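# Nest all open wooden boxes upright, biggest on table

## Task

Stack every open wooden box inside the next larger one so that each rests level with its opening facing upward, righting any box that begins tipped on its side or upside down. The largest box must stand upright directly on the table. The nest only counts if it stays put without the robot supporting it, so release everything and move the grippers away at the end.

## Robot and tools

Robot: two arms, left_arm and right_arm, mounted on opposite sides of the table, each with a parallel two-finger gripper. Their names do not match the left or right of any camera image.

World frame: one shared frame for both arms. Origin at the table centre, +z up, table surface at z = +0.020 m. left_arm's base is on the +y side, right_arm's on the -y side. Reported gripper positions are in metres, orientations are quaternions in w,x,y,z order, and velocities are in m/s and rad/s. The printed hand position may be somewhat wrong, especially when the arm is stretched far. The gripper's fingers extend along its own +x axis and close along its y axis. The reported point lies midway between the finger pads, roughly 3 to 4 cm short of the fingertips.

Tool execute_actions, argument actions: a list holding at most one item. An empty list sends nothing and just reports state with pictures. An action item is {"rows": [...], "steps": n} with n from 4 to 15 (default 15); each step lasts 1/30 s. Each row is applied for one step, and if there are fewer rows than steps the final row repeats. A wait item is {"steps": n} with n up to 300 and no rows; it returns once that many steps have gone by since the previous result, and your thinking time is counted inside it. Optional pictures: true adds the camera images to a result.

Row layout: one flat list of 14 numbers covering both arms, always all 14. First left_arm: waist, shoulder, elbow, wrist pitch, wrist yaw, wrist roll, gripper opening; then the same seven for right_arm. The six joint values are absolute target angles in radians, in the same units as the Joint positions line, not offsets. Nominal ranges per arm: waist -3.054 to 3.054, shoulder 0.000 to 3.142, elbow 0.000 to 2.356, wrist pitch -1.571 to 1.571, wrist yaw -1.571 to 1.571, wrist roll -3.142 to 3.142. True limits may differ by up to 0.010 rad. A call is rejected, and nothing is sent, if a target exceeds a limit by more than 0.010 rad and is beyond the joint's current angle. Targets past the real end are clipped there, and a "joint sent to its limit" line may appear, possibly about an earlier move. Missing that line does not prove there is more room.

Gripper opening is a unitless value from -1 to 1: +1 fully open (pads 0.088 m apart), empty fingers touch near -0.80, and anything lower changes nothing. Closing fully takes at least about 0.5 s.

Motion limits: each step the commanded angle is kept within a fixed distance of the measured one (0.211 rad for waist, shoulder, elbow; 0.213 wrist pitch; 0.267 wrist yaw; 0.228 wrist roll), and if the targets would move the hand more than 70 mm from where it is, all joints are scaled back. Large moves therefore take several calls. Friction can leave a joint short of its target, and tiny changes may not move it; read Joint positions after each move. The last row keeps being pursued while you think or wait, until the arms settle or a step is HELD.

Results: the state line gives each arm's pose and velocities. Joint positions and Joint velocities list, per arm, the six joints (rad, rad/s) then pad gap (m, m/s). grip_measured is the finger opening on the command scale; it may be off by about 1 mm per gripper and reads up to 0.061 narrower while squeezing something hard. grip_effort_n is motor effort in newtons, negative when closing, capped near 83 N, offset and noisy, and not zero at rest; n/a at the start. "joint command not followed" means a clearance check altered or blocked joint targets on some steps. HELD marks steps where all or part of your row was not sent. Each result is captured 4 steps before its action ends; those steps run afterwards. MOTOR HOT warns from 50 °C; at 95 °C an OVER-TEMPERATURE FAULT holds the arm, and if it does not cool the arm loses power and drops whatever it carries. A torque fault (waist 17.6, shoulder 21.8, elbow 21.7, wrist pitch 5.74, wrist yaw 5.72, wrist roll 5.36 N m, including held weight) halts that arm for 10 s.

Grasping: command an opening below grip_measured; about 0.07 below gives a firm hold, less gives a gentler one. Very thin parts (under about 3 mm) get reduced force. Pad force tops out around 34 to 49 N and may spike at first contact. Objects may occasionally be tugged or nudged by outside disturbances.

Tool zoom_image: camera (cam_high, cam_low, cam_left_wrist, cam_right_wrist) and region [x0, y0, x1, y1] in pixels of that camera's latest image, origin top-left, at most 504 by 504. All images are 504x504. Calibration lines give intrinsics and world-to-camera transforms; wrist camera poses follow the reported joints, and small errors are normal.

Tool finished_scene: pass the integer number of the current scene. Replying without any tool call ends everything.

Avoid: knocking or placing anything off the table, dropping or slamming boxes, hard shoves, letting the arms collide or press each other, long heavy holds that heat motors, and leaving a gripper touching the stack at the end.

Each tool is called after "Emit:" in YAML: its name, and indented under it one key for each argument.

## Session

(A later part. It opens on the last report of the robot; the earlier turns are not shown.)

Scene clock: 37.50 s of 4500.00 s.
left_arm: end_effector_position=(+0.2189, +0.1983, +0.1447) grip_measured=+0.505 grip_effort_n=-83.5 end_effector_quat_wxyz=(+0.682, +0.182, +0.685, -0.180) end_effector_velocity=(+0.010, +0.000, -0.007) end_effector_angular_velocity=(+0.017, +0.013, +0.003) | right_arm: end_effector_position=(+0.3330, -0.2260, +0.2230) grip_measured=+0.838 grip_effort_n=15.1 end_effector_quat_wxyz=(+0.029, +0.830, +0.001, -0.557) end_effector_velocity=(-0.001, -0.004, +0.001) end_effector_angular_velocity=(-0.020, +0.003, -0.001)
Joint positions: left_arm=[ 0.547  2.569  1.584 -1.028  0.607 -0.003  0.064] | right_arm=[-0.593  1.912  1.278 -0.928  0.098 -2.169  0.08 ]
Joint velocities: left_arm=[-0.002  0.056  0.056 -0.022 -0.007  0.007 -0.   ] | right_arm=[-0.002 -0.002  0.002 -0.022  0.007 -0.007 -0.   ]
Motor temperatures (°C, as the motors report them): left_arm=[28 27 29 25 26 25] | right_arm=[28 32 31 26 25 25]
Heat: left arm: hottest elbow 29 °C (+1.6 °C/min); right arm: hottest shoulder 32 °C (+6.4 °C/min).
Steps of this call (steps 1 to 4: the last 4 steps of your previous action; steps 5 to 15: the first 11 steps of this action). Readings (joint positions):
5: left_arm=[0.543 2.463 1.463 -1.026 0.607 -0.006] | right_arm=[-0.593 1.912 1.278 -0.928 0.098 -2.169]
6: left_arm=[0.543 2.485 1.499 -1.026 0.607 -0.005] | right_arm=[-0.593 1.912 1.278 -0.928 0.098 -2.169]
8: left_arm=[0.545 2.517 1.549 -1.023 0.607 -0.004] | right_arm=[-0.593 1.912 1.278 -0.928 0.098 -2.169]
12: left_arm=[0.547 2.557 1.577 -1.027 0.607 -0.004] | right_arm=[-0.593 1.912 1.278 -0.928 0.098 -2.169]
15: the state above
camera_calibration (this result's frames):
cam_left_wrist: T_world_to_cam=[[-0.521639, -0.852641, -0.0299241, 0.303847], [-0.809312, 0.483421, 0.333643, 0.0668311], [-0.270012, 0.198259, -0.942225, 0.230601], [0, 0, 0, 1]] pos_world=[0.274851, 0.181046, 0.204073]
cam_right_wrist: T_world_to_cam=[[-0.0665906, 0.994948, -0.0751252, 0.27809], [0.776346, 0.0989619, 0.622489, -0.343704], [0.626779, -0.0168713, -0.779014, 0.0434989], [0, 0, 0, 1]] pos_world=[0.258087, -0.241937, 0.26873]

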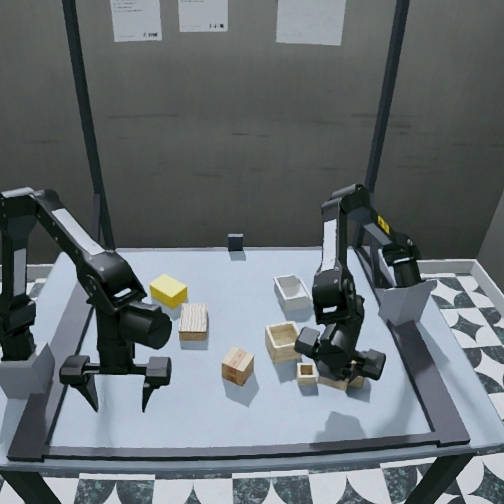

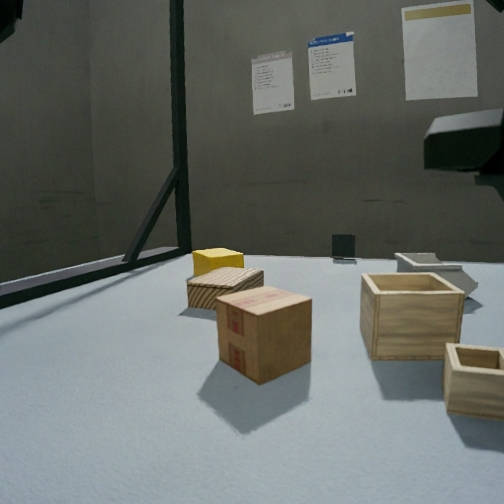

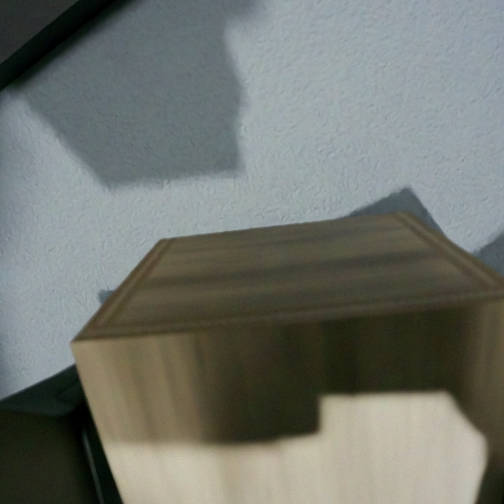

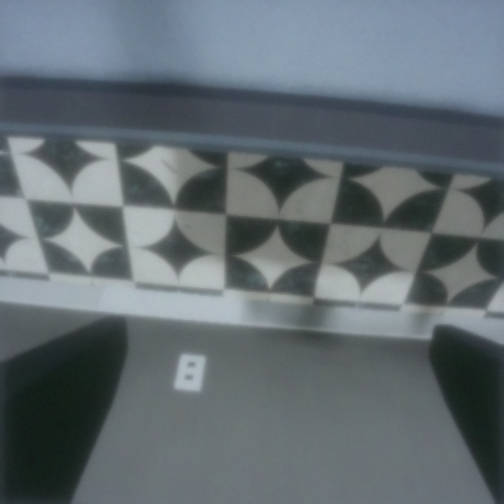

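Emit:
execute_actions:
  actions:
    - {"rows":[[0.485,2.64,1.535,-0.86,0.63,0.05,0.2,-0.593,1.912,1.278,-0.928,0.098,-2.169,0.84]],"steps":12}

Emit:
execute_actions:
  actions:
    - {"rows":[[0.422,2.692,1.473,-0.709,0.655,0.105,0.2,-0.593,1.912,1.278,-0.928,0.098,-2.169,0.84]],"steps":15}

Emit:
execute_actions:
  actions:
    - {"steps":8}

Scene clock: 38.13 s of 4500.00 s.
left_arm: end_effector_position=(+0.2250, +0.1947, +0.1040) grip_measured=+0.505 grip_effort_n=-83.5 end_effector_quat_wxyz=(+0.672, +0.225, +0.671, -0.216) end_effector_velocity=(-0.018, +0.019, -0.090) end_effector_angular_velocity=(+0.103, +0.098, -0.103) | right_arm: end_effector_position=(+0.3330, -0.2260, +0.2230) grip_measured=+0.838 grip_effort_n=14.7 end_effector_quat_wxyz=(+0.029, +0.830, +0.001, -0.557) end_effector_velocity=(-0.005, -0.007, -0.002) end_effector_angular_velocity=(-0.020, +0.038, -0.005)
Joint positions: left_arm=[ 0.484  2.629  1.544 -0.885  0.622  0.041  0.064] | right_arm=[-0.593  1.912  1.278 -0.928  0.098 -2.169  0.08 ]
Joint velocities: left_arm=[-0.134  0.125 -0.11   0.154  0.022  0.051 -0.   ] | right_arm=[-0.007 -0.002 -0.002 -0.037 -0.022 -0.007 -0.   ]
Motor temperatures (°C, as the motors report them): left_arm=[28 27 29 25 26 25] | right_arm=[28 32 31 26 25 25]
Heat: left arm: hottest elbow 29 °C (+1.6 °C/min); right arm: hottest shoulder 32 °C (+6.3 °C/min).
Steps of this call (steps 1 to 4: the last 4 steps of your previous action; steps 5 to 11: the robot went on to your last target; steps 12 to 19: the first 8 steps of this action). Readings (joint positions):
12: left_arm=[0.545 2.577 1.590 -1.016 0.607 0.002] | right_arm=[-0.593 1.912 1.278 -0.928 0.098 -2.169]
13: left_arm=[0.540 2.582 1.581 -0.975 0.610 0.014] | right_arm=[-0.593 1.912 1.278 -0.928 0.098 -2.169]
15: left_arm=[0.519 2.600 1.571 -0.920 0.617 0.028] | right_arm=[-0.593 1.912 1.278 -0.928 0.098 -2.169]
19: the state above

Scene clock: 38.63 s of 4500.00 s.
left_arm: end_effector_position=(+0.2274, +0.1944, +0.0646) grip_measured=+0.506 grip_effort_n=-83.5 end_effector_quat_wxyz=(+0.660, +0.266, +0.651, -0.265) end_effector_velocity=(-0.010, +0.000, -0.009) end_effector_angular_velocity=(+0.034, +0.014, -0.035) | right_arm: end_effector_position=(+0.3330, -0.2260, +0.2230) grip_measured=+0.838 grip_effort_n=14.7 end_effector_quat_wxyz=(+0.029, +0.830, +0.001, -0.557) end_effector_velocity=(-0.002, -0.005, -0.000) end_effector_angular_velocity=(-0.009, +0.018, -0.018)
Joint positions: left_arm=[ 0.427  2.679  1.483 -0.716  0.651  0.099  0.064] | right_arm=[-0.593  1.912  1.278 -0.928  0.098 -2.169  0.08 ]
Joint velocities: left_arm=[-0.032 -0.002 -0.012 -0.007 -0.007  0.022 -0.   ] | right_arm=[-0.007 -0.002 -0.002 -0.022 -0.007  0.007 -0.   ]
Motor temperatures (°C, as the motors report them): left_arm=[28 27 29 25 26 25] | right_arm=[28 32 31 26 25 25]
Heat: left arm: hottest elbow 29 °C (+1.6 °C/min); right arm: hottest shoulder 32 °C (+6.2 °C/min).
Steps of this call (steps 1 to 4: the last 4 steps of your previous action; steps 5 to 15: the first 11 steps of this action). Readings (joint positions):
5: left_arm=[0.479 2.635 1.533 -0.852 0.628 0.051] | right_arm=[-0.593 1.912 1.278 -0.928 0.098 -2.169]
6: left_arm=[0.474 2.638 1.523 -0.812 0.634 0.065] | right_arm=[-0.593 1.912 1.278 -0.928 0.098 -2.169]
8: left_arm=[0.455 2.652 1.509 -0.766 0.642 0.081] | right_arm=[-0.593 1.912 1.278 -0.928 0.098 -2.169]
12: left_arm=[0.425 2.679 1.484 -0.734 0.648 0.094] | right_arm=[-0.593 1.912 1.278 -0.928 0.098 -2.169]
15: the state above

Scene clock: 38.90 s of 4500.00 s.
left_arm: end_effector_position=(+0.2269, +0.1943, +0.0631) grip_measured=+0.506 grip_effort_n=-83.5 end_effector_quat_wxyz=(+0.659, +0.268, +0.650, -0.267) end_effector_velocity=(-0.001, +0.001, -0.000) end_effector_angular_velocity=(+0.011, +0.001, +0.010) | right_arm: end_effector_position=(+0.3330, -0.2260, +0.2230) grip_measured=+0.838 grip_effort_n=15.6 end_effector_quat_wxyz=(+0.029, +0.830, +0.001, -0.557) end_effector_velocity=(-0.001, -0.002, -0.000) end_effector_angular_velocity=(+0.001, +0.010, -0.010)
Joint positions: left_arm=[ 0.424  2.68   1.48  -0.711  0.652  0.102  0.064] | right_arm=[-0.593  1.912  1.278 -0.928  0.098 -2.169  0.08 ]
Joint velocities: left_arm=[-0.002 -0.002 -0.002 -0.007 -0.007 -0.007 -0.   ] | right_arm=[-0.002 -0.002 -0.002 -0.007 -0.007  0.007 -0.   ]
Motor temperatures (°C, as the motors report them): left_arm=[28 27 29 25 26 25] | right_arm=[28 32 31 26 25 25]
Heat: left arm: hottest elbow 29 °C (+1.5 °C/min); right arm: hottest shoulder 32 °C (+6.2 °C/min).
Kept back: nothing.
Steps of this call (steps 1 to 4: the last 4 steps of your previous action; steps 5 to 8: the robot went on to your last target). Readings (joint positions):
1: left_arm=[0.426 2.680 1.482 -0.716 0.651 0.100] | right_arm=[-0.593 1.912 1.278 -0.928 0.098 -2.169]
2: left_arm=[0.426 2.680 1.480 -0.715 0.651 0.100] | right_arm=[-0.593 1.912 1.278 -0.928 0.098 -2.169]
4: left_arm=[0.425 2.680 1.480 -0.713 0.651 0.101] | right_arm=[-0.593 1.912 1.278 -0.928 0.098 -2.169]
8: the state above

Emit:
execute_actions:
  actions: []

Scene clock: 39.43 s of 4500.00 s.
left_arm: end_effector_position=(+0.2269, +0.1943, +0.0630) grip_measured=+0.506 grip_effort_n=-83.5 end_effector_quat_wxyz=(+0.659, +0.267, +0.650, -0.267) end_effector_velocity=(-0.003, +0.004, -0.002) end_effector_angular_velocity=(+0.020, +0.013, +0.007) | right_arm: end_effector_position=(+0.3330, -0.2260, +0.2230) grip_measured=+0.838 grip_effort_n=15.1 end_effector_quat_wxyz=(+0.029, +0.830, +0.001, -0.557) end_effector_velocity=(-0.003, -0.004, -0.001) end_effector_angular_velocity=(-0.011, +0.018, -0.013)
Joint positions: left_arm=[ 0.424  2.68   1.48  -0.711  0.652  0.102  0.064] | right_arm=[-0.593  1.912  1.278 -0.928  0.098 -2.169  0.08 ]
Joint velocities: left_arm=[-0.002  0.002 -0.002 -0.022 -0.007  0.007 -0.   ] | right_arm=[-0.002 -0.002 -0.002 -0.022 -0.007  0.007 -0.   ]
Motor temperatures (°C, as the motors report them): left_arm=[28 27 29 25 26 25] | right_arm=[28 32 31 26 25 25]
Heat: left arm: hottest elbow 29 °C (+1.5 °C/min); right arm: hottest shoulder 32 °C (+6.1 °C/min).
Kept back: nothing.
Steps of this call (steps 1 to 15: the robot went on to your last target; step 16: nothing new was sent). Readings (joint positions):
1: left_arm=[0.424 2.680 1.480 -0.711 0.652 0.102] | right_arm=[-0.593 1.912 1.278 -0.928 0.098 -2.169]
2: left_arm=[0.424 2.680 1.480 -0.711 0.652 0.102] | right_arm=[-0.593 1.912 1.278 -0.928 0.098 -2.169]
4: left_arm=[0.424 2.680 1.480 -0.711 0.652 0.102] | right_arm=[-0.593 1.912 1.278 -0.928 0.098 -2.169]
8: left_arm=[0.424 2.680 1.480 -0.711 0.652 0.102] | right_arm=[-0.593 1.912 1.278 -0.928 0.098 -2.169]
16: the state above
All arms were judged still, so your last target was given up. Only a new action makes them travel on or press farther. Fingers that are still opening or closing keep moving.
camera_calibration (this result's frames):
cam_left_wrist: T_world_to_cam=[[-0.720863, -0.69224, -0.0340496, 0.316491], [-0.664146, 0.675892, 0.319499, 0.0330128], [-0.198156, 0.252929, -0.946975, 0.129916], [0, 0, 0, 1]] pos_world=[0.275816, 0.163915, 0.123256]
cam_right_wrist: T_world_to_cam=[[-0.0665906, 0.994948, -0.0751252, 0.27809], [0.776346, 0.0989619, 0.622489, -0.343704], [0.626779, -0.0168713, -0.779014, 0.0434989], [0, 0, 0, 1]] pos_world=[0.258087, -0.241937, 0.26873]

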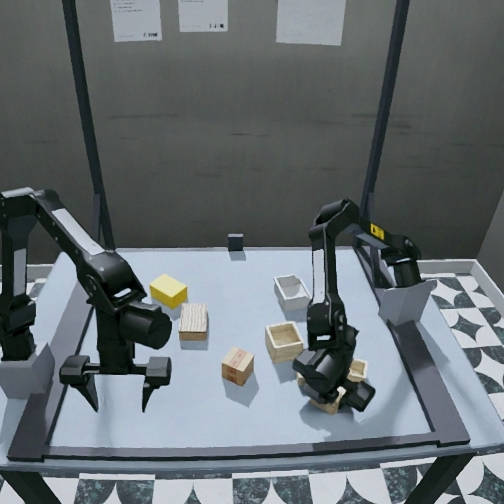

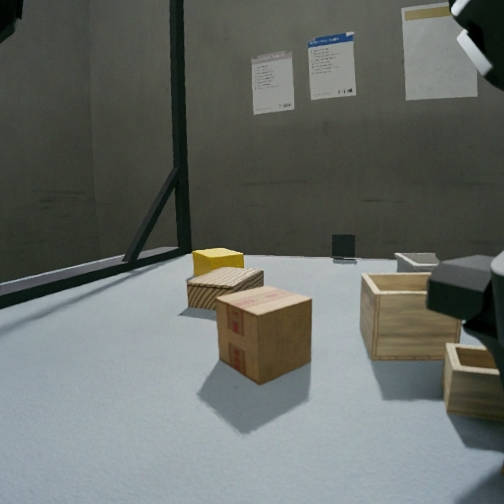

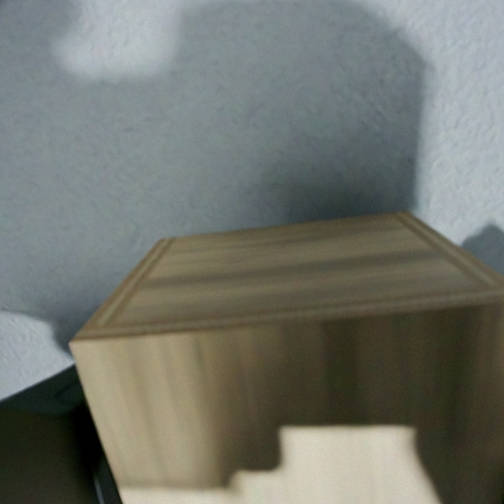

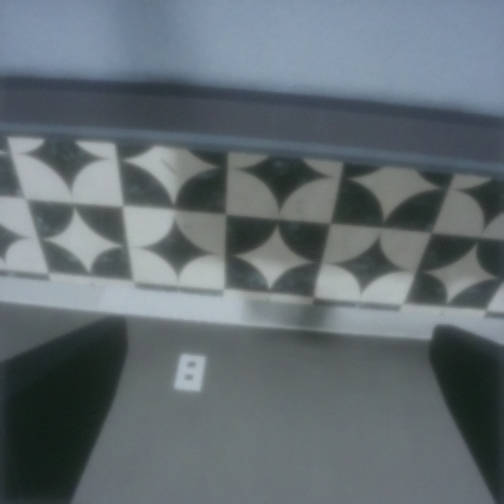

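Emit:
execute_actions:
  actions:
    - {"rows":[[0.422,2.70,1.465,-0.70,0.655,0.105,0.2,-0.593,1.912,1.278,-0.928,0.098,-2.169,0.84],[0.422,2.70,1.465,-0.70,0.655,0.105,0.2,-0.593,1.912,1.278,-0.928,0.098,-2.169,0.84],[0.422,2.70,1.465,-0.70,0.655,0.105,0.2,-0.593,1.912,1.278,-0.928,0.098,-2.169,0.84],[0.422,2.70,1.465,-0.70,0.655,0.105,0.2,-0.593,1.912,1.278,-0.928,0.098,-2.169,0.84],[0.422,2.70,1.465,-0.70,0.655,0.105,0.2,-0.593,1.912,1.278,-0.928,0.098,-2.169,0.84],[0.422,2.70,1.465,-0.70,0.655,0.105,1,-0.593,1.912,1.278,-0.928,0.098,-2.169,0.84]]}

Emit:
execute_actions:
  actions:
    - {"rows":[[0.552,2.584,1.603,-1.03,0.605,0.05,1,-0.593,1.912,1.278,-0.928,0.098,-2.169,0.84]]}

Emit:
execute_actions:
  actions:
    - {"rows":[[0.2,2.45,1.55,-0.9,0.0,1.375,1,-0.593,1.912,1.278,-0.928,0.098,-2.169,0.84]]}

Emit:
execute_actions:
  actions:
    - {"steps":45}
  pictures: true

Scene clock: 40.97 s of 4500.00 s.
left_arm: end_effector_position=(+0.2266, +0.1947, +0.0621) grip_measured=+0.833 grip_effort_n=18.8 end_effector_quat_wxyz=(+0.659, +0.266, +0.650, -0.270) end_effector_velocity=(-0.006, -0.005, -0.006) end_effector_angular_velocity=(-0.009, +0.011, -0.017) | right_arm: end_effector_position=(+0.3330, -0.2260, +0.2230) grip_measured=+0.838 grip_effort_n=14.7 end_effector_quat_wxyz=(+0.029, +0.830, +0.001, -0.557) end_effector_velocity=(-0.001, -0.002, -0.000) end_effector_angular_velocity=(-0.004, +0.010, +0.004)
Joint positions: left_arm=[ 0.424  2.681  1.474 -0.703  0.658  0.103  0.08 ] | right_arm=[-0.593  1.912  1.278 -0.928  0.098 -2.169  0.08 ]
Joint velocities: left_arm=[-0.022 -0.002 -0.012  0.022  0.022 -0.007  0.063] | right_arm=[-0.002 -0.002 -0.002 -0.007 -0.007 -0.007 -0.   ]
Motor temperatures (°C, as the motors report them): left_arm=[28 28 29 25 26 25] | right_arm=[28 32 31 26 25 25]
Heat: left arm: hottest elbow 29 °C (+1.5 °C/min); right arm: hottest shoulder 32 °C (+5.9 °C/min).
Steps of this call (steps 1 to 35: nothing new was sent; steps 36 to 46: the first 11 steps of this action). Readings (joint positions):
36: left_arm=[0.424 2.680 1.479 -0.710 0.652 0.102] | right_arm=[-0.593 1.912 1.278 -0.928 0.098 -2.169]
37: left_arm=[0.424 2.680 1.478 -0.708 0.652 0.102] | right_arm=[-0.593 1.912 1.278 -0.928 0.098 -2.169]
39: left_arm=[0.424 2.680 1.476 -0.706 0.653 0.102] | right_arm=[-0.593 1.912 1.278 -0.928 0.098 -2.169]
43: left_arm=[0.424 2.681 1.475 -0.703 0.653 0.103] | right_arm=[-0.593 1.912 1.278 -0.928 0.098 -2.169]
46: the state above

Scene clock: 41.47 s of 4500.00 s.
left_arm: end_effector_position=(+0.2279, +0.1984, +0.1411) grip_measured=+1.000 grip_effort_n=15.1 end_effector_quat_wxyz=(+0.681, +0.199, +0.674, -0.206) end_effector_velocity=(-0.031, -0.001, +0.030) end_effector_angular_velocity=(+0.068, +0.078, +0.124) | right_arm: end_effector_position=(+0.3330, -0.2260, +0.2230) grip_measured=+0.838 grip_effort_n=15.1 end_effector_quat_wxyz=(+0.029, +0.830, +0.001, -0.557) end_effector_velocity=(-0.001, -0.002, -0.000) end_effector_angular_velocity=(-0.004, +0.010, +0.004)
Joint positions: left_arm=[ 0.553  2.593  1.595 -1.     0.613  0.057  0.088] | right_arm=[-0.593  1.912  1.278 -0.928  0.098 -2.169  0.08 ]
Joint velocities: left_arm=[ 0.002 -0.056  0.061 -0.242 -0.022 -0.051  0.   ] | right_arm=[-0.002 -0.002 -0.002 -0.007 -0.007 -0.007 -0.   ]
Motor temperatures (°C, as the motors report them): left_arm=[28 28 29 25 26 25] | right_arm=[28 32 31 26 25 25]
Heat: left arm: hottest elbow 29 °C (+1.4 °C/min); right arm: hottest shoulder 32 °C (+5.8 °C/min).
Steps of this call (steps 1 to 4: the last 4 steps of your previous action; steps 5 to 15: the first 11 steps of this action). Readings (joint positions):
5: left_arm=[0.426 2.677 1.482 -0.719 0.660 0.102] | right_arm=[-0.593 1.912 1.278 -0.928 0.098 -2.169]
6: left_arm=[0.434 2.675 1.500 -0.763 0.648 0.092] | right_arm=[-0.593 1.912 1.278 -0.928 0.098 -2.169]
8: left_arm=[0.471 2.662 1.531 -0.848 0.630 0.077] | right_arm=[-0.593 1.912 1.278 -0.928 0.098 -2.169]
12: left_arm=[0.542 2.611 1.578 -0.966 0.616 0.061] | right_arm=[-0.593 1.912 1.278 -0.928 0.098 -2.169]
15: the state above

Scene clock: 41.97 s of 4500.00 s.
left_arm: end_effector_position=(+0.1968, +0.1572, +0.1155) grip_measured=+1.000 grip_effort_n=15.6 end_effector_quat_wxyz=(+0.516, +0.675, +0.470, -0.237) end_effector_velocity=(-0.001, +0.027, -0.019) end_effector_angular_velocity=(+1.188, +0.153, -1.316) | right_arm: end_effector_position=(+0.3330, -0.2260, +0.2230) grip_measured=+0.838 grip_effort_n=15.1 end_effector_quat_wxyz=(+0.029, +0.830, +0.001, -0.557) end_effector_velocity=(-0.002, -0.003, -0.001) end_effector_angular_velocity=(-0.016, +0.018, +0.000)
Joint positions: left_arm=[ 0.196  2.46   1.564 -0.907  0.085  0.567  0.088] | right_arm=[-0.593  1.912  1.278 -0.928  0.098 -2.169  0.08 ]
Joint velocities: left_arm=[-0.247  0.002 -0.071  0.022 -0.608  1.414  0.   ] | right_arm=[-0.002  0.002  0.002 -0.022 -0.007 -0.007 -0.   ]
Motor temperatures (°C, as the motors report them): left_arm=[28 28 29 25 26 25] | right_arm=[28 32 31 26 25 25]
Heat: left arm: hottest elbow 29 °C (+1.4 °C/min); right arm: hottest shoulder 32 °C (+5.7 °C/min).
Steps of this call (steps 1 to 4: the last 4 steps of your previous action; steps 5 to 15: the first 11 steps of this action). Readings (joint positions):
5: left_arm=[0.544 2.584 1.592 -1.012 0.583 0.076] | right_arm=[-0.593 1.912 1.278 -0.928 0.098 -2.169]
6: left_arm=[0.522 2.568 1.580 -0.982 0.507 0.128] | right_arm=[-0.593 1.912 1.278 -0.928 0.098 -2.169]
8: left_arm=[0.444 2.531 1.569 -0.949 0.395 0.225] | right_arm=[-0.593 1.912 1.278 -0.928 0.098 -2.169]
12: left_arm=[0.262 2.470 1.567 -0.914 0.180 0.420] | right_arm=[-0.593 1.912 1.278 -0.928 0.098 -2.169]
15: the state above

Scene clock: 43.47 s of 4500.00 s.
left_arm: end_effector_position=(+0.2053, +0.1661, +0.1225) grip_measured=+1.000 grip_effort_n=15.1 end_effector_quat_wxyz=(+0.201, +0.840, +0.344, -0.368) end_effector_velocity=(-0.001, +0.002, +0.001) end_effector_angular_velocity=(+0.007, -0.005, +0.008) | right_arm: end_effector_position=(+0.3330, -0.2260, +0.2230) grip_measured=+0.838 grip_effort_n=15.1 end_effector_quat_wxyz=(+0.029, +0.830, +0.001, -0.557) end_effector_velocity=(-0.002, +0.002, -0.001) end_effector_angular_velocity=(+0.015, +0.015, +0.010)
Joint positions: left_arm=[ 0.2    2.46   1.554 -0.902  0.004  1.372  0.088] | right_arm=[-0.593  1.912  1.278 -0.928  0.098 -2.169  0.08 ]
Joint velocities: left_arm=[-0.002 -0.002 -0.002 -0.007 -0.007 -0.007  0.   ] | right_arm=[-0.002 -0.002 -0.002  0.007 -0.022 -0.007  0.   ]
Motor temperatures (°C, as the motors report them): left_arm=[29 28 29 25 26 25] | right_arm=[28 32 31 26 25 25]
Heat: left arm: hottest waist 29 °C (+1.4 °C/min); right arm: hottest shoulder 32 °C (+5.5 °C/min).
Kept back: nothing.
Steps of this call (steps 1 to 4: the last 4 steps of your previous action; steps 5 to 45: the robot went on to your last target). Readings (joint positions):
1: left_arm=[0.191 2.460 1.561 -0.906 0.066 0.616] | right_arm=[-0.593 1.912 1.278 -0.928 0.098 -2.169]
2: left_arm=[0.191 2.460 1.558 -0.906 0.050 0.664] | right_arm=[-0.593 1.912 1.278 -0.928 0.098 -2.169]
4: left_arm=[0.197 2.460 1.554 -0.906 0.029 0.762] | right_arm=[-0.593 1.912 1.278 -0.928 0.098 -2.169]
8: left_arm=[0.202 2.460 1.554 -0.902 0.013 0.955] | right_arm=[-0.593 1.912 1.278 -0.928 0.098 -2.169]
45: the state above
All arms were judged still, so your last target was given up. Only a new action makes them travel on or press farther. Fingers that are still opening or closing keep moving.
camera_calibration (this result's frames):
cam_left_wrist: T_world_to_cam=[[-0.696817, 0.712027, -0.0863893, 0.051702], [0.304328, 0.402573, 0.863319, -0.201288], [0.649485, 0.575285, -0.497209, -0.0935634], [0, 0, 0, 1]] pos_world=[0.158052, 0.0980454, 0.131722]
cam_right_wrist: T_world_to_cam=[[-0.0665906, 0.994948, -0.0751252, 0.27809], [0.776346, 0.0989619, 0.622489, -0.343704], [0.626779, -0.0168713, -0.779014, 0.0434989], [0, 0, 0, 1]] pos_world=[0.258087, -0.241937, 0.26873]

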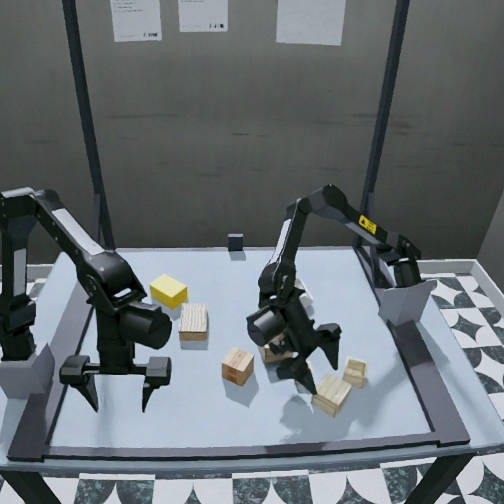

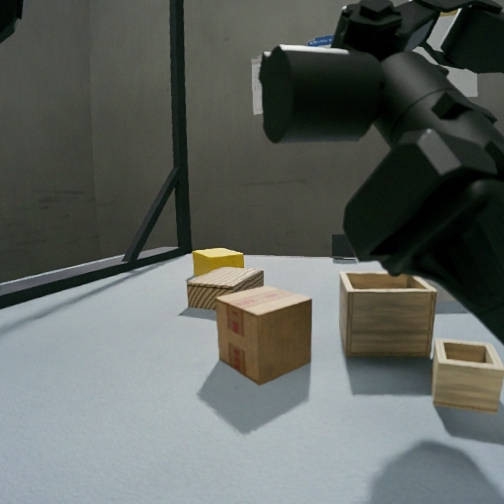

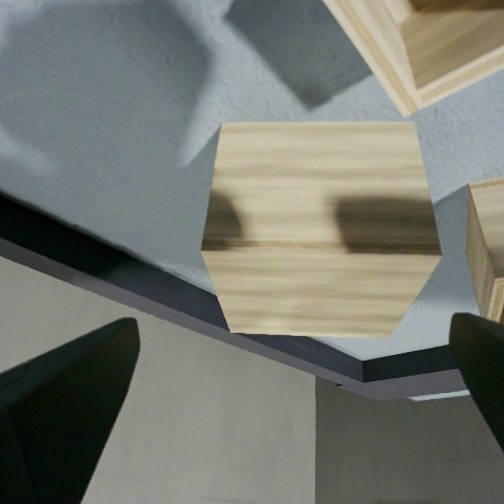

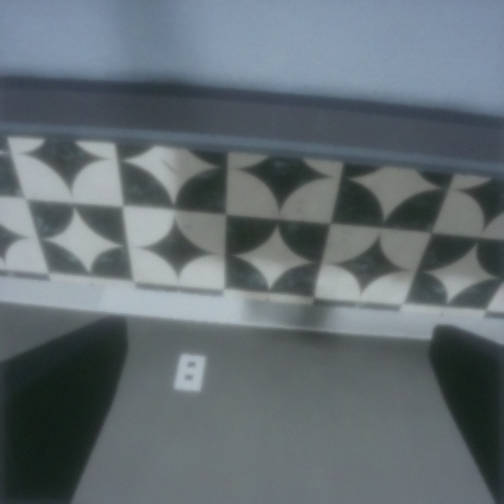

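Emit:
execute_actions:
  actions:
    - {"rows":[[0.15,2.53,1.51,-0.80,-0.043,1.375,1,-0.593,1.912,1.278,-0.928,0.098,-2.169,0.84]]}

Emit:
execute_actions:
  actions:
    - {"rows":[[0.121,2.597,1.461,-0.718,-0.043,1.375,1,-0.593,1.912,1.278,-0.928,0.098,-2.169,0.84]]}
  pictures: true

Scene clock: 44.03 s of 4500.00 s.
left_arm: end_effector_position=(+0.2142, +0.1680, +0.1069) grip_measured=+1.000 grip_effort_n=13.3 end_effector_quat_wxyz=(+0.180, +0.861, +0.328, -0.345) end_effector_velocity=(+0.002, +0.003, -0.004) end_effector_angular_velocity=(-0.014, -0.020, +0.005) | right_arm: end_effector_position=(+0.3330, -0.2260, +0.2230) grip_measured=+0.838 grip_effort_n=15.1 end_effector_quat_wxyz=(+0.029, +0.830, +0.001, -0.557) end_effector_velocity=(-0.003, -0.004, -0.001) end_effector_angular_velocity=(-0.016, +0.018, +0.000)
Joint positions: left_arm=[ 0.166  2.488  1.527 -0.824 -0.054  1.38   0.088] | right_arm=[-0.593  1.912  1.278 -0.928  0.098 -2.169  0.08 ]
Joint velocities: left_arm=[-0.002 -0.002 -0.027  0.037 -0.007 -0.022  0.   ] | right_arm=[-0.002 -0.002 -0.002 -0.022 -0.007 -0.007 -0.   ]
Motor temperatures (°C, as the motors report them): left_arm=[29 28 29 25 26 25] | right_arm=[28 33 31 26 25 25]
Heat: left arm: hottest waist 29 °C (+1.4 °C/min); right arm: hottest shoulder 33 °C (+6.8 °C/min).
Steps of this call (steps 1 to 6: nothing new was sent; steps 7 to 17: the first 11 steps of this action). Readings (joint positions):
7: left_arm=[0.199 2.462 1.550 -0.893 -0.001 1.372] | right_arm=[-0.593 1.912 1.278 -0.928 0.098 -2.169]
8: left_arm=[0.194 2.466 1.543 -0.868 -0.012 1.372] | right_arm=[-0.593 1.912 1.278 -0.928 0.098 -2.169]
10: left_arm=[0.177 2.482 1.537 -0.837 -0.025 1.373] | right_arm=[-0.593 1.912 1.278 -0.928 0.098 -2.169]
14: left_arm=[0.166 2.488 1.529 -0.826 -0.054 1.380] | right_arm=[-0.593 1.912 1.278 -0.928 0.098 -2.169]
17: the state above

Scene clock: 44.53 s of 4500.00 s.
left_arm: end_effector_position=(+0.2234, +0.1777, +0.1007) grip_measured=+1.000 grip_effort_n=11.9 end_effector_quat_wxyz=(+0.168, +0.872, +0.322, -0.326) end_effector_velocity=(+0.003, +0.004, -0.002) end_effector_angular_velocity=(+0.017, -0.015, -0.009) | right_arm: end_effector_position=(+0.3330, -0.2260, +0.2230) grip_measured=+0.838 grip_effort_n=15.1 end_effector_quat_wxyz=(+0.029, +0.830, +0.001, -0.557) end_effector_velocity=(-0.001, +0.002, -0.000) end_effector_angular_velocity=(+0.006, +0.003, +0.012)
Joint positions: left_arm=[ 0.162  2.504  1.491 -0.766 -0.102  1.392  0.088] | right_arm=[-0.593  1.912  1.278 -0.928  0.098 -2.169  0.08 ]
Joint velocities: left_arm=[-0.002  0.002 -0.017  0.022 -0.022  0.007  0.   ] | right_arm=[ 0.002 -0.002 -0.002  0.007 -0.007 -0.007 -0.   ]
Motor temperatures (°C, as the motors report them): left_arm=[29 28 29 25 26 25] | right_arm=[28 33 31 26 25 25]
Heat: left arm: hottest waist 29 °C (+1.3 °C/min); right arm: hottest shoulder 33 °C (+6.7 °C/min).
Steps of this call (steps 1 to 4: the last 4 steps of your previous action; steps 5 to 15: the first 11 steps of this action). Readings (joint positions):
5: left_arm=[0.165 2.492 1.521 -0.816 -0.058 1.380] | right_arm=[-0.593 1.912 1.278 -0.928 0.098 -2.169]
6: left_arm=[0.163 2.497 1.513 -0.803 -0.072 1.384] | right_arm=[-0.593 1.912 1.278 -0.928 0.098 -2.169]
8: left_arm=[0.162 2.503 1.504 -0.786 -0.090 1.389] | right_arm=[-0.593 1.912 1.278 -0.928 0.098 -2.169]
12: left_arm=[0.162 2.503 1.494 -0.771 -0.099 1.392] | right_arm=[-0.593 1.912 1.278 -0.928 0.098 -2.169]
15: the state above
camera_calibration (this result's frames):
cam_left_wrist: T_world_to_cam=[[-0.641043, 0.763392, -0.0793493, 0.0318301], [0.257818, 0.311562, 0.914582, -0.171313], [0.722907, 0.565828, -0.39654, -0.147686], [0, 0, 0, 1]] pos_world=[0.171335, 0.112641, 0.100642]
cam_right_wrist: T_world_to_cam=[[-0.0665906, 0.994948, -0.0751252, 0.27809], [0.776346, 0.0989619, 0.622489, -0.343704], [0.626779, -0.0168713, -0.779014, 0.0434989], [0, 0, 0, 1]] pos_world=[0.258087, -0.241937, 0.26873]

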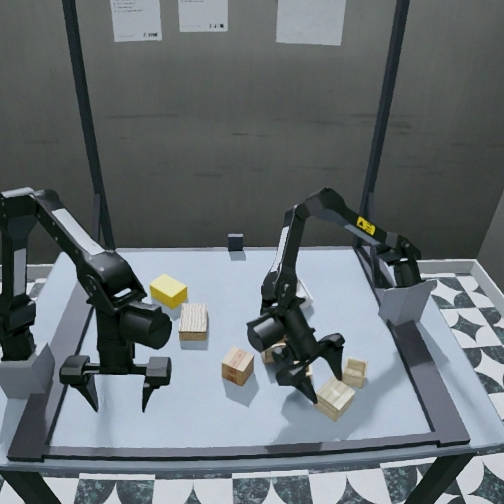

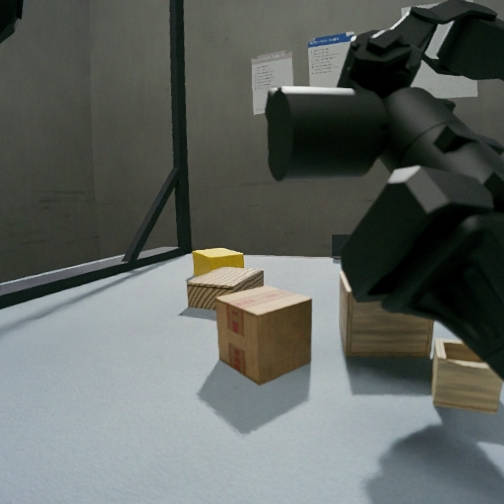

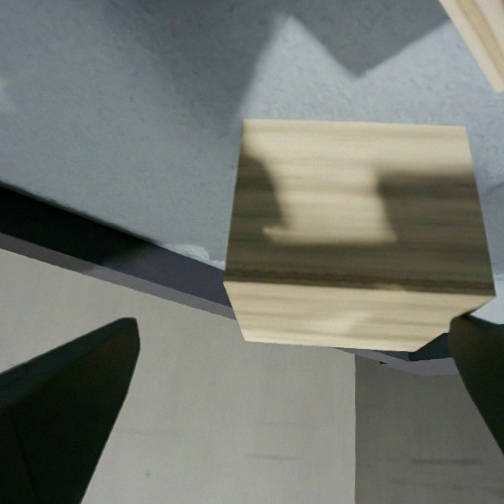

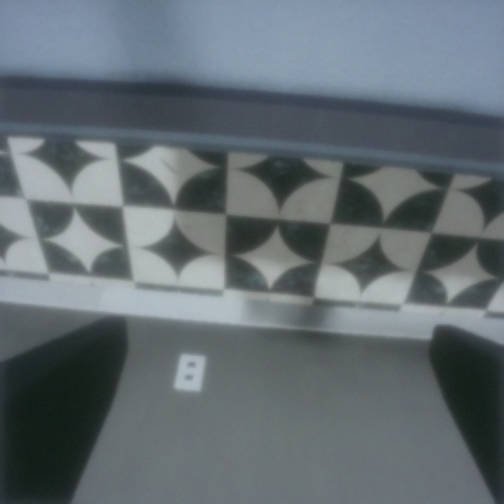

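Emit:
execute_actions:
  actions:
    - {"rows":[[0.2,2.45,1.55,-0.9,-0.043,0.5,1,-0.593,1.912,1.278,-0.928,0.098,-2.169,0.84]]}

Emit:
execute_actions:
  actions:
    - {"rows":[[0.2,2.45,1.55,-0.9,-0.043,-1.767,1,-0.593,1.912,1.278,-0.928,0.098,-2.169,0.84]]}

Emit:
execute_actions:
  actions:
    - {"steps":25}

Emit:
execute_actions:
  actions:
    - {"rows":[[0.15,2.53,1.51,-0.80,-0.043,-1.767,1,-0.593,1.912,1.278,-0.928,0.098,-2.169,0.84]]}

Emit:
execute_actions:
  actions:
    - {"rows":[[0.121,2.597,1.461,-0.718,-0.043,-1.767,1,-0.593,1.912,1.278,-0.928,0.098,-2.169,0.84]]}
  pictures: true

Scene clock: 45.20 s of 4500.00 s.
left_arm: end_effector_position=(+0.2124, +0.1752, +0.1221) grip_measured=+1.000 grip_effort_n=11.9 end_effector_quat_wxyz=(+0.393, +0.777, +0.423, -0.250) end_effector_velocity=(-0.032, -0.043, +0.013) end_effector_angular_velocity=(-0.726, -0.680, +0.955) | right_arm: end_effector_position=(+0.3330, -0.2260, +0.2230) grip_measured=+0.838 grip_effort_n=15.1 end_effector_quat_wxyz=(+0.029, +0.830, +0.001, -0.557) end_effector_velocity=(+0.000, +0.001, +0.000) end_effector_angular_velocity=(+0.008, +0.003, +0.008)
Joint positions: left_arm=[ 0.201  2.471  1.539 -0.886 -0.047  0.881  0.088] | right_arm=[-0.593  1.912  1.278 -0.928  0.098 -2.169  0.08 ]
Joint velocities: left_arm=[-0.085 -0.071  0.076 -0.095 -0.007 -1.458  0.   ] | right_arm=[-0.002 -0.002 -0.002  0.007 -0.007 -0.007 -0.   ]
Motor temperatures (°C, as the motors report them): left_arm=[29 28 29 26 26 25] | right_arm=[28 33 31 26 25 25]
Heat: left arm: hottest waist 29 °C (+1.3 °C/min); right arm: hottest shoulder 33 °C (+6.6 °C/min).
Steps of this call (steps 1 to 4: the last 4 steps of your previous action; steps 5 to 9: the robot went on to your last target; steps 10 to 20: the first 11 steps of this action). Readings (joint positions):
10: left_arm=[0.164 2.496 1.495 -0.771 -0.106 1.374] | right_arm=[-0.593 1.912 1.278 -0.928 0.098 -2.169]
11: left_arm=[0.172 2.490 1.507 -0.787 -0.104 1.323] | right_arm=[-0.593 1.912 1.278 -0.928 0.098 -2.169]
13: left_arm=[0.195 2.490 1.521 -0.832 -0.077 1.223] | right_arm=[-0.593 1.912 1.278 -0.928 0.098 -2.169]
17: left_arm=[0.206 2.480 1.530 -0.882 -0.063 1.030] | right_arm=[-0.593 1.912 1.278 -0.928 0.098 -2.169]
20: the state above

Scene clock: 45.70 s of 4500.00 s.
left_arm: end_effector_position=(+0.2091, +0.1733, +0.1232) grip_measured=+1.000 grip_effort_n=11.9 end_effector_quat_wxyz=(+0.642, +0.588, +0.485, -0.084) end_effector_velocity=(-0.000, +0.002, +0.002) end_effector_angular_velocity=(-0.732, -0.687, +1.053) | right_arm: end_effector_position=(+0.3330, -0.2260, +0.2230) grip_measured=+0.838 grip_effort_n=15.1 end_effector_quat_wxyz=(+0.029, +0.830, +0.001, -0.557) end_effector_velocity=(-0.003, -0.004, -0.001) end_effector_angular_velocity=(-0.011, +0.018, -0.013)
Joint positions: left_arm=[ 0.196  2.465  1.543 -0.898 -0.046  0.152  0.088] | right_arm=[-0.593  1.912  1.278 -0.928  0.098 -2.169  0.08 ]
Joint velocities: left_arm=[-0.002 -0.002 -0.002 -0.007 -0.022 -1.458  0.   ] | right_arm=[-0.002 -0.002 -0.002 -0.022 -0.007  0.007 -0.   ]
Motor temperatures (°C, as the motors report them): left_arm=[29 28 29 26 26 25] | right_arm=[28 33 31 26 25 25]
Heat: left arm: hottest waist 29 °C (+1.3 °C/min); right arm: hottest shoulder 33 °C (+6.6 °C/min).
Steps of this call (steps 1 to 4: the last 4 steps of your previous action; steps 5 to 15: the first 11 steps of this action). Readings (joint positions):
5: left_arm=[0.196 2.465 1.543 -0.895 -0.046 0.638] | right_arm=[-0.593 1.912 1.278 -0.928 0.098 -2.169]
6: left_arm=[0.196 2.465 1.543 -0.896 -0.046 0.589] | right_arm=[-0.593 1.912 1.278 -0.928 0.098 -2.169]
8: left_arm=[0.196 2.465 1.543 -0.897 -0.046 0.492] | right_arm=[-0.593 1.912 1.278 -0.928 0.098 -2.169]
12: left_arm=[0.196 2.465 1.543 -0.898 -0.046 0.298] | right_arm=[-0.593 1.912 1.278 -0.928 0.098 -2.169]
15: the state above

Scene clock: 46.53 s of 4500.00 s.
left_arm: end_effector_position=(+0.2091, +0.1733, +0.1232) grip_measured=+1.000 grip_effort_n=11.4 end_effector_quat_wxyz=(+0.863, +0.116, +0.446, +0.208) end_effector_velocity=(-0.000, -0.001, +0.001) end_effector_angular_velocity=(-0.750, -0.683, +1.044) | right_arm: end_effector_position=(+0.3330, -0.2260, +0.2230) grip_measured=+0.838 grip_effort_n=14.7 end_effector_quat_wxyz=(+0.029, +0.830, +0.001, -0.557) end_effector_velocity=(+0.002, -0.003, +0.001) end_effector_angular_velocity=(-0.016, -0.002, +0.010)
Joint positions: left_arm=[ 0.196  2.465  1.543 -0.898 -0.046 -1.064  0.088] | right_arm=[-0.593  1.912  1.278 -0.928  0.098 -2.169  0.08 ]
Joint velocities: left_arm=[-0.002 -0.007 -0.007  0.007 -0.007 -1.458  0.   ] | right_arm=[-0.007  0.002  0.002 -0.007  0.007 -0.022 -0.   ]
Motor temperatures (°C, as the motors report them): left_arm=[29 29 29 26 26 25] | right_arm=[28 33 31 26 25 25]
Heat: left arm: hottest waist 29 °C (+1.3 °C/min); right arm: hottest shoulder 33 °C (+6.4 °C/min).
Kept back: nothing.
Steps of this call (steps 1 to 4: the last 4 steps of your previous action; steps 5 to 25: the robot went on to your last target). Readings (joint positions):
1: left_arm=[0.196 2.465 1.543 -0.898 -0.046 0.103] | right_arm=[-0.593 1.912 1.278 -0.928 0.098 -2.169]
2: left_arm=[0.196 2.465 1.543 -0.898 -0.046 0.054] | right_arm=[-0.593 1.912 1.278 -0.928 0.098 -2.169]
4: left_arm=[0.196 2.465 1.543 -0.898 -0.046 -0.043] | right_arm=[-0.593 1.912 1.278 -0.928 0.098 -2.169]
8: left_arm=[0.196 2.465 1.543 -0.898 -0.046 -0.238] | right_arm=[-0.593 1.912 1.278 -0.928 0.098 -2.169]
25: the state above

Scene clock: 46.90 s of 4500.00 s.
left_arm: end_effector_position=(+0.2181, +0.1771, +0.1013) grip_measured=+1.000 grip_effort_n=11.4 end_effector_quat_wxyz=(+0.874, -0.094, +0.366, +0.307) end_effector_velocity=(+0.035, +0.037, +0.042) end_effector_angular_velocity=(-0.777, -0.713, +1.085) | right_arm: end_effector_position=(+0.3330, -0.2260, +0.2230) grip_measured=+0.838 grip_effort_n=14.7 end_effector_quat_wxyz=(+0.029, +0.830, +0.001, -0.557) end_effector_velocity=(-0.002, +0.001, -0.002) end_effector_angular_velocity=(+0.002, +0.005, +0.011)
Joint positions: left_arm=[ 0.165  2.51   1.519 -0.819 -0.074 -1.584  0.088] | right_arm=[-0.593  1.912  1.278 -0.928  0.098 -2.169  0.08 ]
Joint velocities: left_arm=[ 0.149 -0.002 -0.017 -0.022 -0.066 -1.37   0.   ] | right_arm=[ 0.002 -0.002 -0.007  0.007 -0.007 -0.007 -0.   ]
Motor temperatures (°C, as the motors report them): left_arm=[29 29 29 26 26 25] | right_arm=[28 33 31 26 25 25]
Heat: left arm: hottest waist 29 °C (+1.3 °C/min); right arm: hottest shoulder 33 °C (+6.4 °C/min).
Steps of this call (steps 1 to 11: the first 11 steps of this action). Readings (joint positions):
1: left_arm=[0.195 2.467 1.541 -0.892 -0.046 -1.113] | right_arm=[-0.593 1.912 1.278 -0.928 0.098 -2.169]
2: left_arm=[0.191 2.471 1.537 -0.869 -0.046 -1.162] | right_arm=[-0.593 1.912 1.278 -0.928 0.098 -2.169]
4: left_arm=[0.176 2.486 1.533 -0.835 -0.046 -1.258] | right_arm=[-0.593 1.912 1.278 -0.928 0.098 -2.169]
8: left_arm=[0.152 2.510 1.521 -0.820 -0.064 -1.445] | right_arm=[-0.593 1.912 1.278 -0.928 0.098 -2.169]
11: the state above

Scene clock: 47.40 s of 4500.00 s.
left_arm: end_effector_position=(+0.2222, +0.1875, +0.0991) grip_measured=+1.000 grip_effort_n=6.7 end_effector_quat_wxyz=(+0.869, -0.155, +0.327, +0.337) end_effector_velocity=(-0.001, +0.003, -0.000) end_effector_angular_velocity=(-0.013, -0.022, +0.024) | right_arm: end_effector_position=(+0.3330, -0.2260, +0.2230) grip_measured=+0.838 grip_effort_n=15.1 end_effector_quat_wxyz=(+0.029, +0.830, +0.001, -0.557) end_effector_velocity=(-0.001, -0.002, -0.000) end_effector_angular_velocity=(-0.010, +0.011, +0.017)
Joint positions: left_arm=[ 0.167  2.513  1.484 -0.788 -0.106 -1.736  0.088] | right_arm=[-0.593  1.912  1.278 -0.928  0.098 -2.169  0.08 ]
Joint velocities: left_arm=[-0.002 -0.007 -0.017  0.007 -0.007 -0.037  0.   ] | right_arm=[-0.002 -0.002 -0.002 -0.007 -0.007 -0.022  0.   ]
Motor temperatures (°C, as the motors report them): left_arm=[29 29 29 26 26 25] | right_arm=[28 33 31 26 25 25]
Heat: left arm: hottest waist 29 °C (+1.3 °C/min); right arm: hottest shoulder 33 °C (+6.3 °C/min).
Steps of this call (steps 1 to 4: the last 4 steps of your previous action; steps 5 to 15: the first 11 steps of this action). Readings (joint positions):
5: left_arm=[0.177 2.513 1.513 -0.817 -0.082 -1.707] | right_arm=[-0.593 1.912 1.278 -0.928 0.098 -2.169]
6: left_arm=[0.176 2.515 1.505 -0.810 -0.086 -1.715] | right_arm=[-0.593 1.912 1.278 -0.928 0.098 -2.169]
8: left_arm=[0.170 2.515 1.496 -0.800 -0.097 -1.724] | right_arm=[-0.593 1.912 1.278 -0.928 0.098 -2.169]
12: left_arm=[0.167 2.513 1.487 -0.791 -0.105 -1.733] | right_arm=[-0.593 1.912 1.278 -0.928 0.098 -2.169]
15: the state above
camera_calibration (this result's frames):
cam_left_wrist: T_world_to_cam=[[0.688228, -0.725462, 0.00682298, -0.0012847], [-0.636241, -0.608052, -0.474837, 0.336276], [0.348625, 0.322455, -0.880047, 0.0237071], [0, 0, 0, 1]] pos_world=[0.206572, 0.195897, 0.180548]
cam_right_wrist: T_world_to_cam=[[-0.0665906, 0.994948, -0.0751252, 0.27809], [0.776346, 0.0989619, 0.622489, -0.343704], [0.626779, -0.0168713, -0.779014, 0.0434989], [0, 0, 0, 1]] pos_world=[0.258087, -0.241937, 0.26873]

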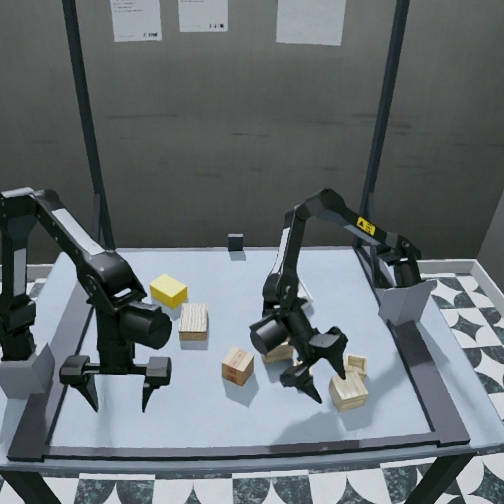

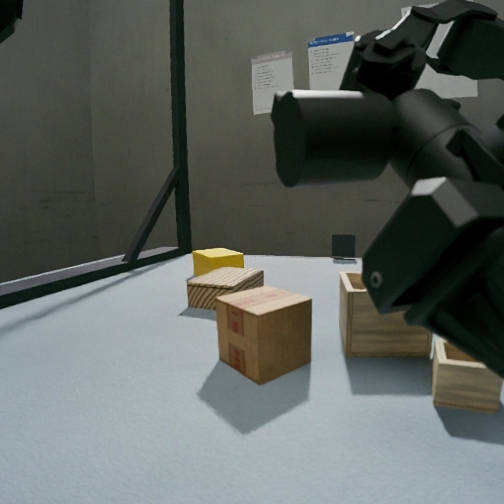

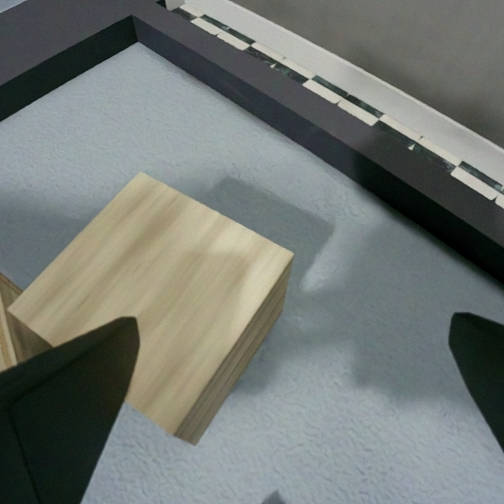

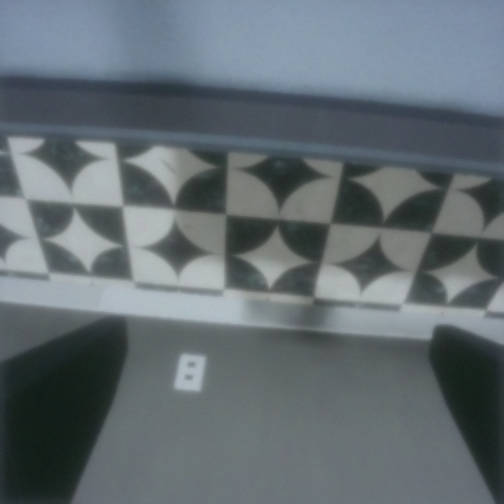

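Emit:
execute_actions:
  actions:
    - {"rows":[[0.2,2.45,1.55,-0.9,-0.043,-1.767,1,-0.593,1.912,1.278,-0.928,0.098,-2.169,0.84]]}

Emit:
execute_actions:
  actions:
    - {"rows":[[0.552,2.45,1.75,-1.25,0.605,0.05,1,-0.593,1.912,1.278,-0.928,0.098,-2.169,0.84]]}

Emit:
execute_actions:
  actions:
    - {"steps":30}
  pictures: true

Scene clock: 47.93 s of 4500.00 s.
left_arm: end_effector_position=(+0.2105, +0.1742, +0.1201) grip_measured=+1.000 grip_effort_n=6.7 end_effector_quat_wxyz=(+0.851, -0.186, +0.347, +0.348) end_effector_velocity=(-0.013, -0.030, +0.035) end_effector_angular_velocity=(-0.055, -0.050, -0.032) | right_arm: end_effector_position=(+0.3330, -0.2260, +0.2230) grip_measured=+0.838 grip_effort_n=15.1 end_effector_quat_wxyz=(+0.029, +0.830, +0.001, -0.557) end_effector_velocity=(-0.001, -0.002, -0.002) end_effector_angular_velocity=(-0.014, +0.013, +0.016)
Joint positions: left_arm=[ 0.194  2.471  1.539 -0.888 -0.046 -1.764  0.088] | right_arm=[-0.593  1.912  1.278 -0.928  0.098 -2.169  0.08 ]
Joint velocities: left_arm=[ 0.002 -0.085  0.056 -0.066 -0.007 -0.022  0.   ] | right_arm=[-0.002  0.002 -0.002 -0.007 -0.007 -0.022 -0.   ]
Motor temperatures (°C, as the motors report them): left_arm=[29 29 29 26 26 25] | right_arm=[28 33 31 26 25 25]
Heat: left arm: hottest waist 29 °C (+1.3 °C/min); right arm: hottest shoulder 33 °C (+6.3 °C/min).
Steps of this call (steps 1 to 4: the last 4 steps of your previous action; step 5: the robot went on to your last target; steps 6 to 16: the first 11 steps of this action). Readings (joint positions):
6: left_arm=[0.168 2.501 1.488 -0.791 -0.106 -1.739] | right_arm=[-0.593 1.912 1.278 -0.928 0.098 -2.169]
7: left_arm=[0.174 2.495 1.498 -0.802 -0.098 -1.746] | right_arm=[-0.593 1.912 1.278 -0.928 0.098 -2.169]
9: left_arm=[0.191 2.495 1.514 -0.830 -0.068 -1.758] | right_arm=[-0.593 1.912 1.278 -0.928 0.098 -2.169]
13: left_arm=[0.194 2.482 1.532 -0.876 -0.046 -1.764] | right_arm=[-0.593 1.912 1.278 -0.928 0.098 -2.169]
16: the state above

Scene clock: 48.43 s of 4500.00 s.
left_arm: end_effector_position=(+0.2033, +0.1710, +0.2139) grip_measured=+1.000 grip_effort_n=6.7 end_effector_quat_wxyz=(-0.708, +0.235, -0.618, -0.248) end_effector_velocity=(-0.026, +0.018, +0.078) end_effector_angular_velocity=(-0.600, +0.570, -1.020) | right_arm: end_effector_position=(+0.3330, -0.2260, +0.2230) grip_measured=+0.838 grip_effort_n=15.6 end_effector_quat_wxyz=(+0.029, +0.830, +0.001, -0.557) end_effector_velocity=(-0.001, -0.002, -0.002) end_effector_angular_velocity=(-0.003, +0.012, -0.011)
Joint positions: left_arm=[ 0.547  2.449  1.735 -1.218  0.499 -1.263  0.088] | right_arm=[-0.593  1.912  1.278 -0.928  0.098 -2.169  0.08 ]
Joint velocities: left_arm=[ 0.383 -0.007 -0.002 -0.256  0.74   1.414  0.   ] | right_arm=[-0.002  0.002 -0.002 -0.007 -0.007  0.007 -0.   ]
Motor temperatures (°C, as the motors report them): left_arm=[29 29 29 26 26 25] | right_arm=[28 33 31 26 25 25]
Heat: left arm: hottest waist 29 °C (+1.2 °C/min); right arm: hottest shoulder 33 °C (+6.2 °C/min).
Steps of this call (steps 1 to 4: the last 4 steps of your previous action; steps 5 to 15: the first 11 steps of this action). Readings (joint positions):
5: left_arm=[0.199 2.465 1.560 -0.919 -0.018 -1.742] | right_arm=[-0.593 1.912 1.278 -0.928 0.098 -2.169]
6: left_arm=[0.219 2.466 1.591 -0.969 0.047 -1.696] | right_arm=[-0.593 1.912 1.278 -0.928 0.098 -2.169]
8: left_arm=[0.287 2.467 1.650 -1.050 0.154 -1.603] | right_arm=[-0.593 1.912 1.278 -0.928 0.098 -2.169]
12: left_arm=[0.466 2.449 1.725 -1.180 0.379 -1.408] | right_arm=[-0.593 1.912 1.278 -0.928 0.098 -2.169]
15: the state above

Scene clock: 49.43 s of 4500.00 s.
left_arm: end_effector_position=(+0.1909, +0.1598, +0.2141) grip_measured=+1.000 grip_effort_n=6.3 end_effector_quat_wxyz=(+0.694, +0.198, +0.663, -0.201) end_effector_velocity=(-0.003, +0.000, -0.002) end_effector_angular_velocity=(+0.022, -0.000, -0.199) | right_arm: end_effector_position=(+0.3330, -0.2260, +0.2230) grip_measured=+0.838 grip_effort_n=15.1 end_effector_quat_wxyz=(+0.029, +0.830, +0.001, -0.557) end_effector_velocity=(-0.003, -0.006, -0.002) end_effector_angular_velocity=(-0.026, +0.021, +0.013)
Joint positions: left_arm=[ 0.547  2.449  1.741 -1.248  0.601  0.018  0.088] | right_arm=[-0.593  1.912  1.278 -0.928  0.098 -2.169  0.08 ]
Joint velocities: left_arm=[-0.007 -0.002 -0.002 -0.007 -0.007  0.198  0.   ] | right_arm=[-0.002 -0.002 -0.007 -0.022 -0.007 -0.022 -0.   ]
Motor temperatures (°C, as the motors report them): left_arm=[29 29 29 26 26 25] | right_arm=[28 33 31 26 25 25]
Heat: left arm: hottest waist 29 °C (+1.2 °C/min); right arm: hottest shoulder 33 °C (+6.1 °C/min).
Kept back: nothing.
Steps of this call (steps 1 to 4: the last 4 steps of your previous action; steps 5 to 30: the robot went on to your last target). Readings (joint positions):
1: left_arm=[0.555 2.449 1.735 -1.227 0.522 -1.215] | right_arm=[-0.593 1.912 1.278 -0.928 0.098 -2.169]
2: left_arm=[0.558 2.449 1.735 -1.232 0.541 -1.166] | right_arm=[-0.593 1.912 1.278 -0.928 0.098 -2.169]
4: left_arm=[0.553 2.449 1.738 -1.239 0.568 -1.068] | right_arm=[-0.593 1.912 1.278 -0.928 0.098 -2.169]
8: left_arm=[0.545 2.449 1.741 -1.245 0.591 -0.874] | right_arm=[-0.593 1.912 1.278 -0.928 0.098 -2.169]
30: the state above
camera_calibration (this result's frames):
cam_left_wrist: T_world_to_cam=[[-0.565803, -0.82363, -0.0387449, 0.264243], [-0.795469, 0.532884, 0.288555, 0.0386778], [-0.217016, 0.194086, -0.956679, 0.289668], [0, 0, 0, 1]] pos_world=[0.243139, 0.140807, 0.276197]
cam_right_wrist: T_world_to_cam=[[-0.0665906, 0.994948, -0.0751252, 0.27809], [0.776346, 0.0989619, 0.622489, -0.343704], [0.626779, -0.0168713, -0.779014, 0.0434989], [0, 0, 0, 1]] pos_world=[0.258087, -0.241937, 0.26873]

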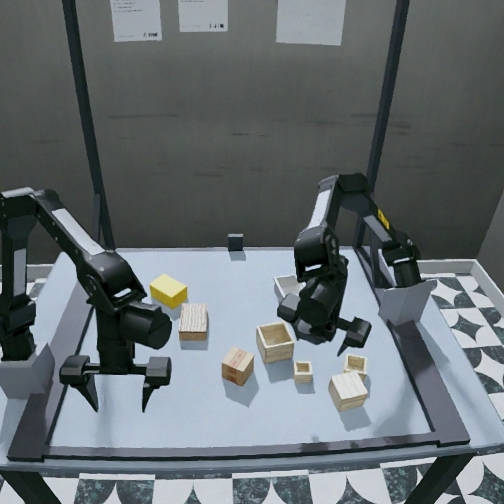

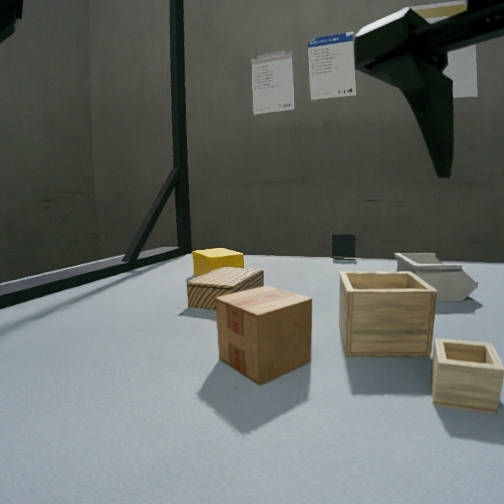

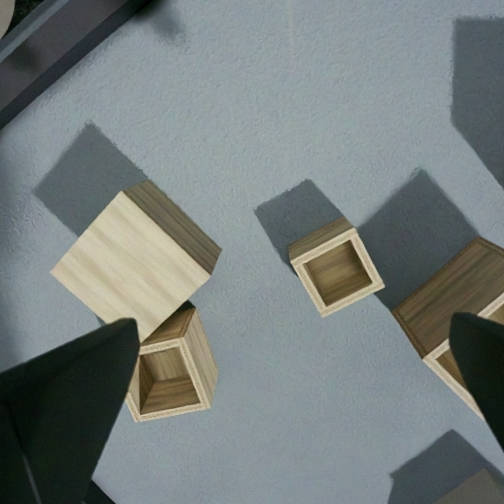

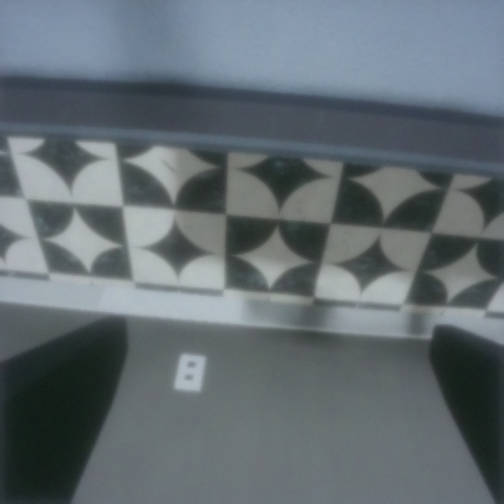

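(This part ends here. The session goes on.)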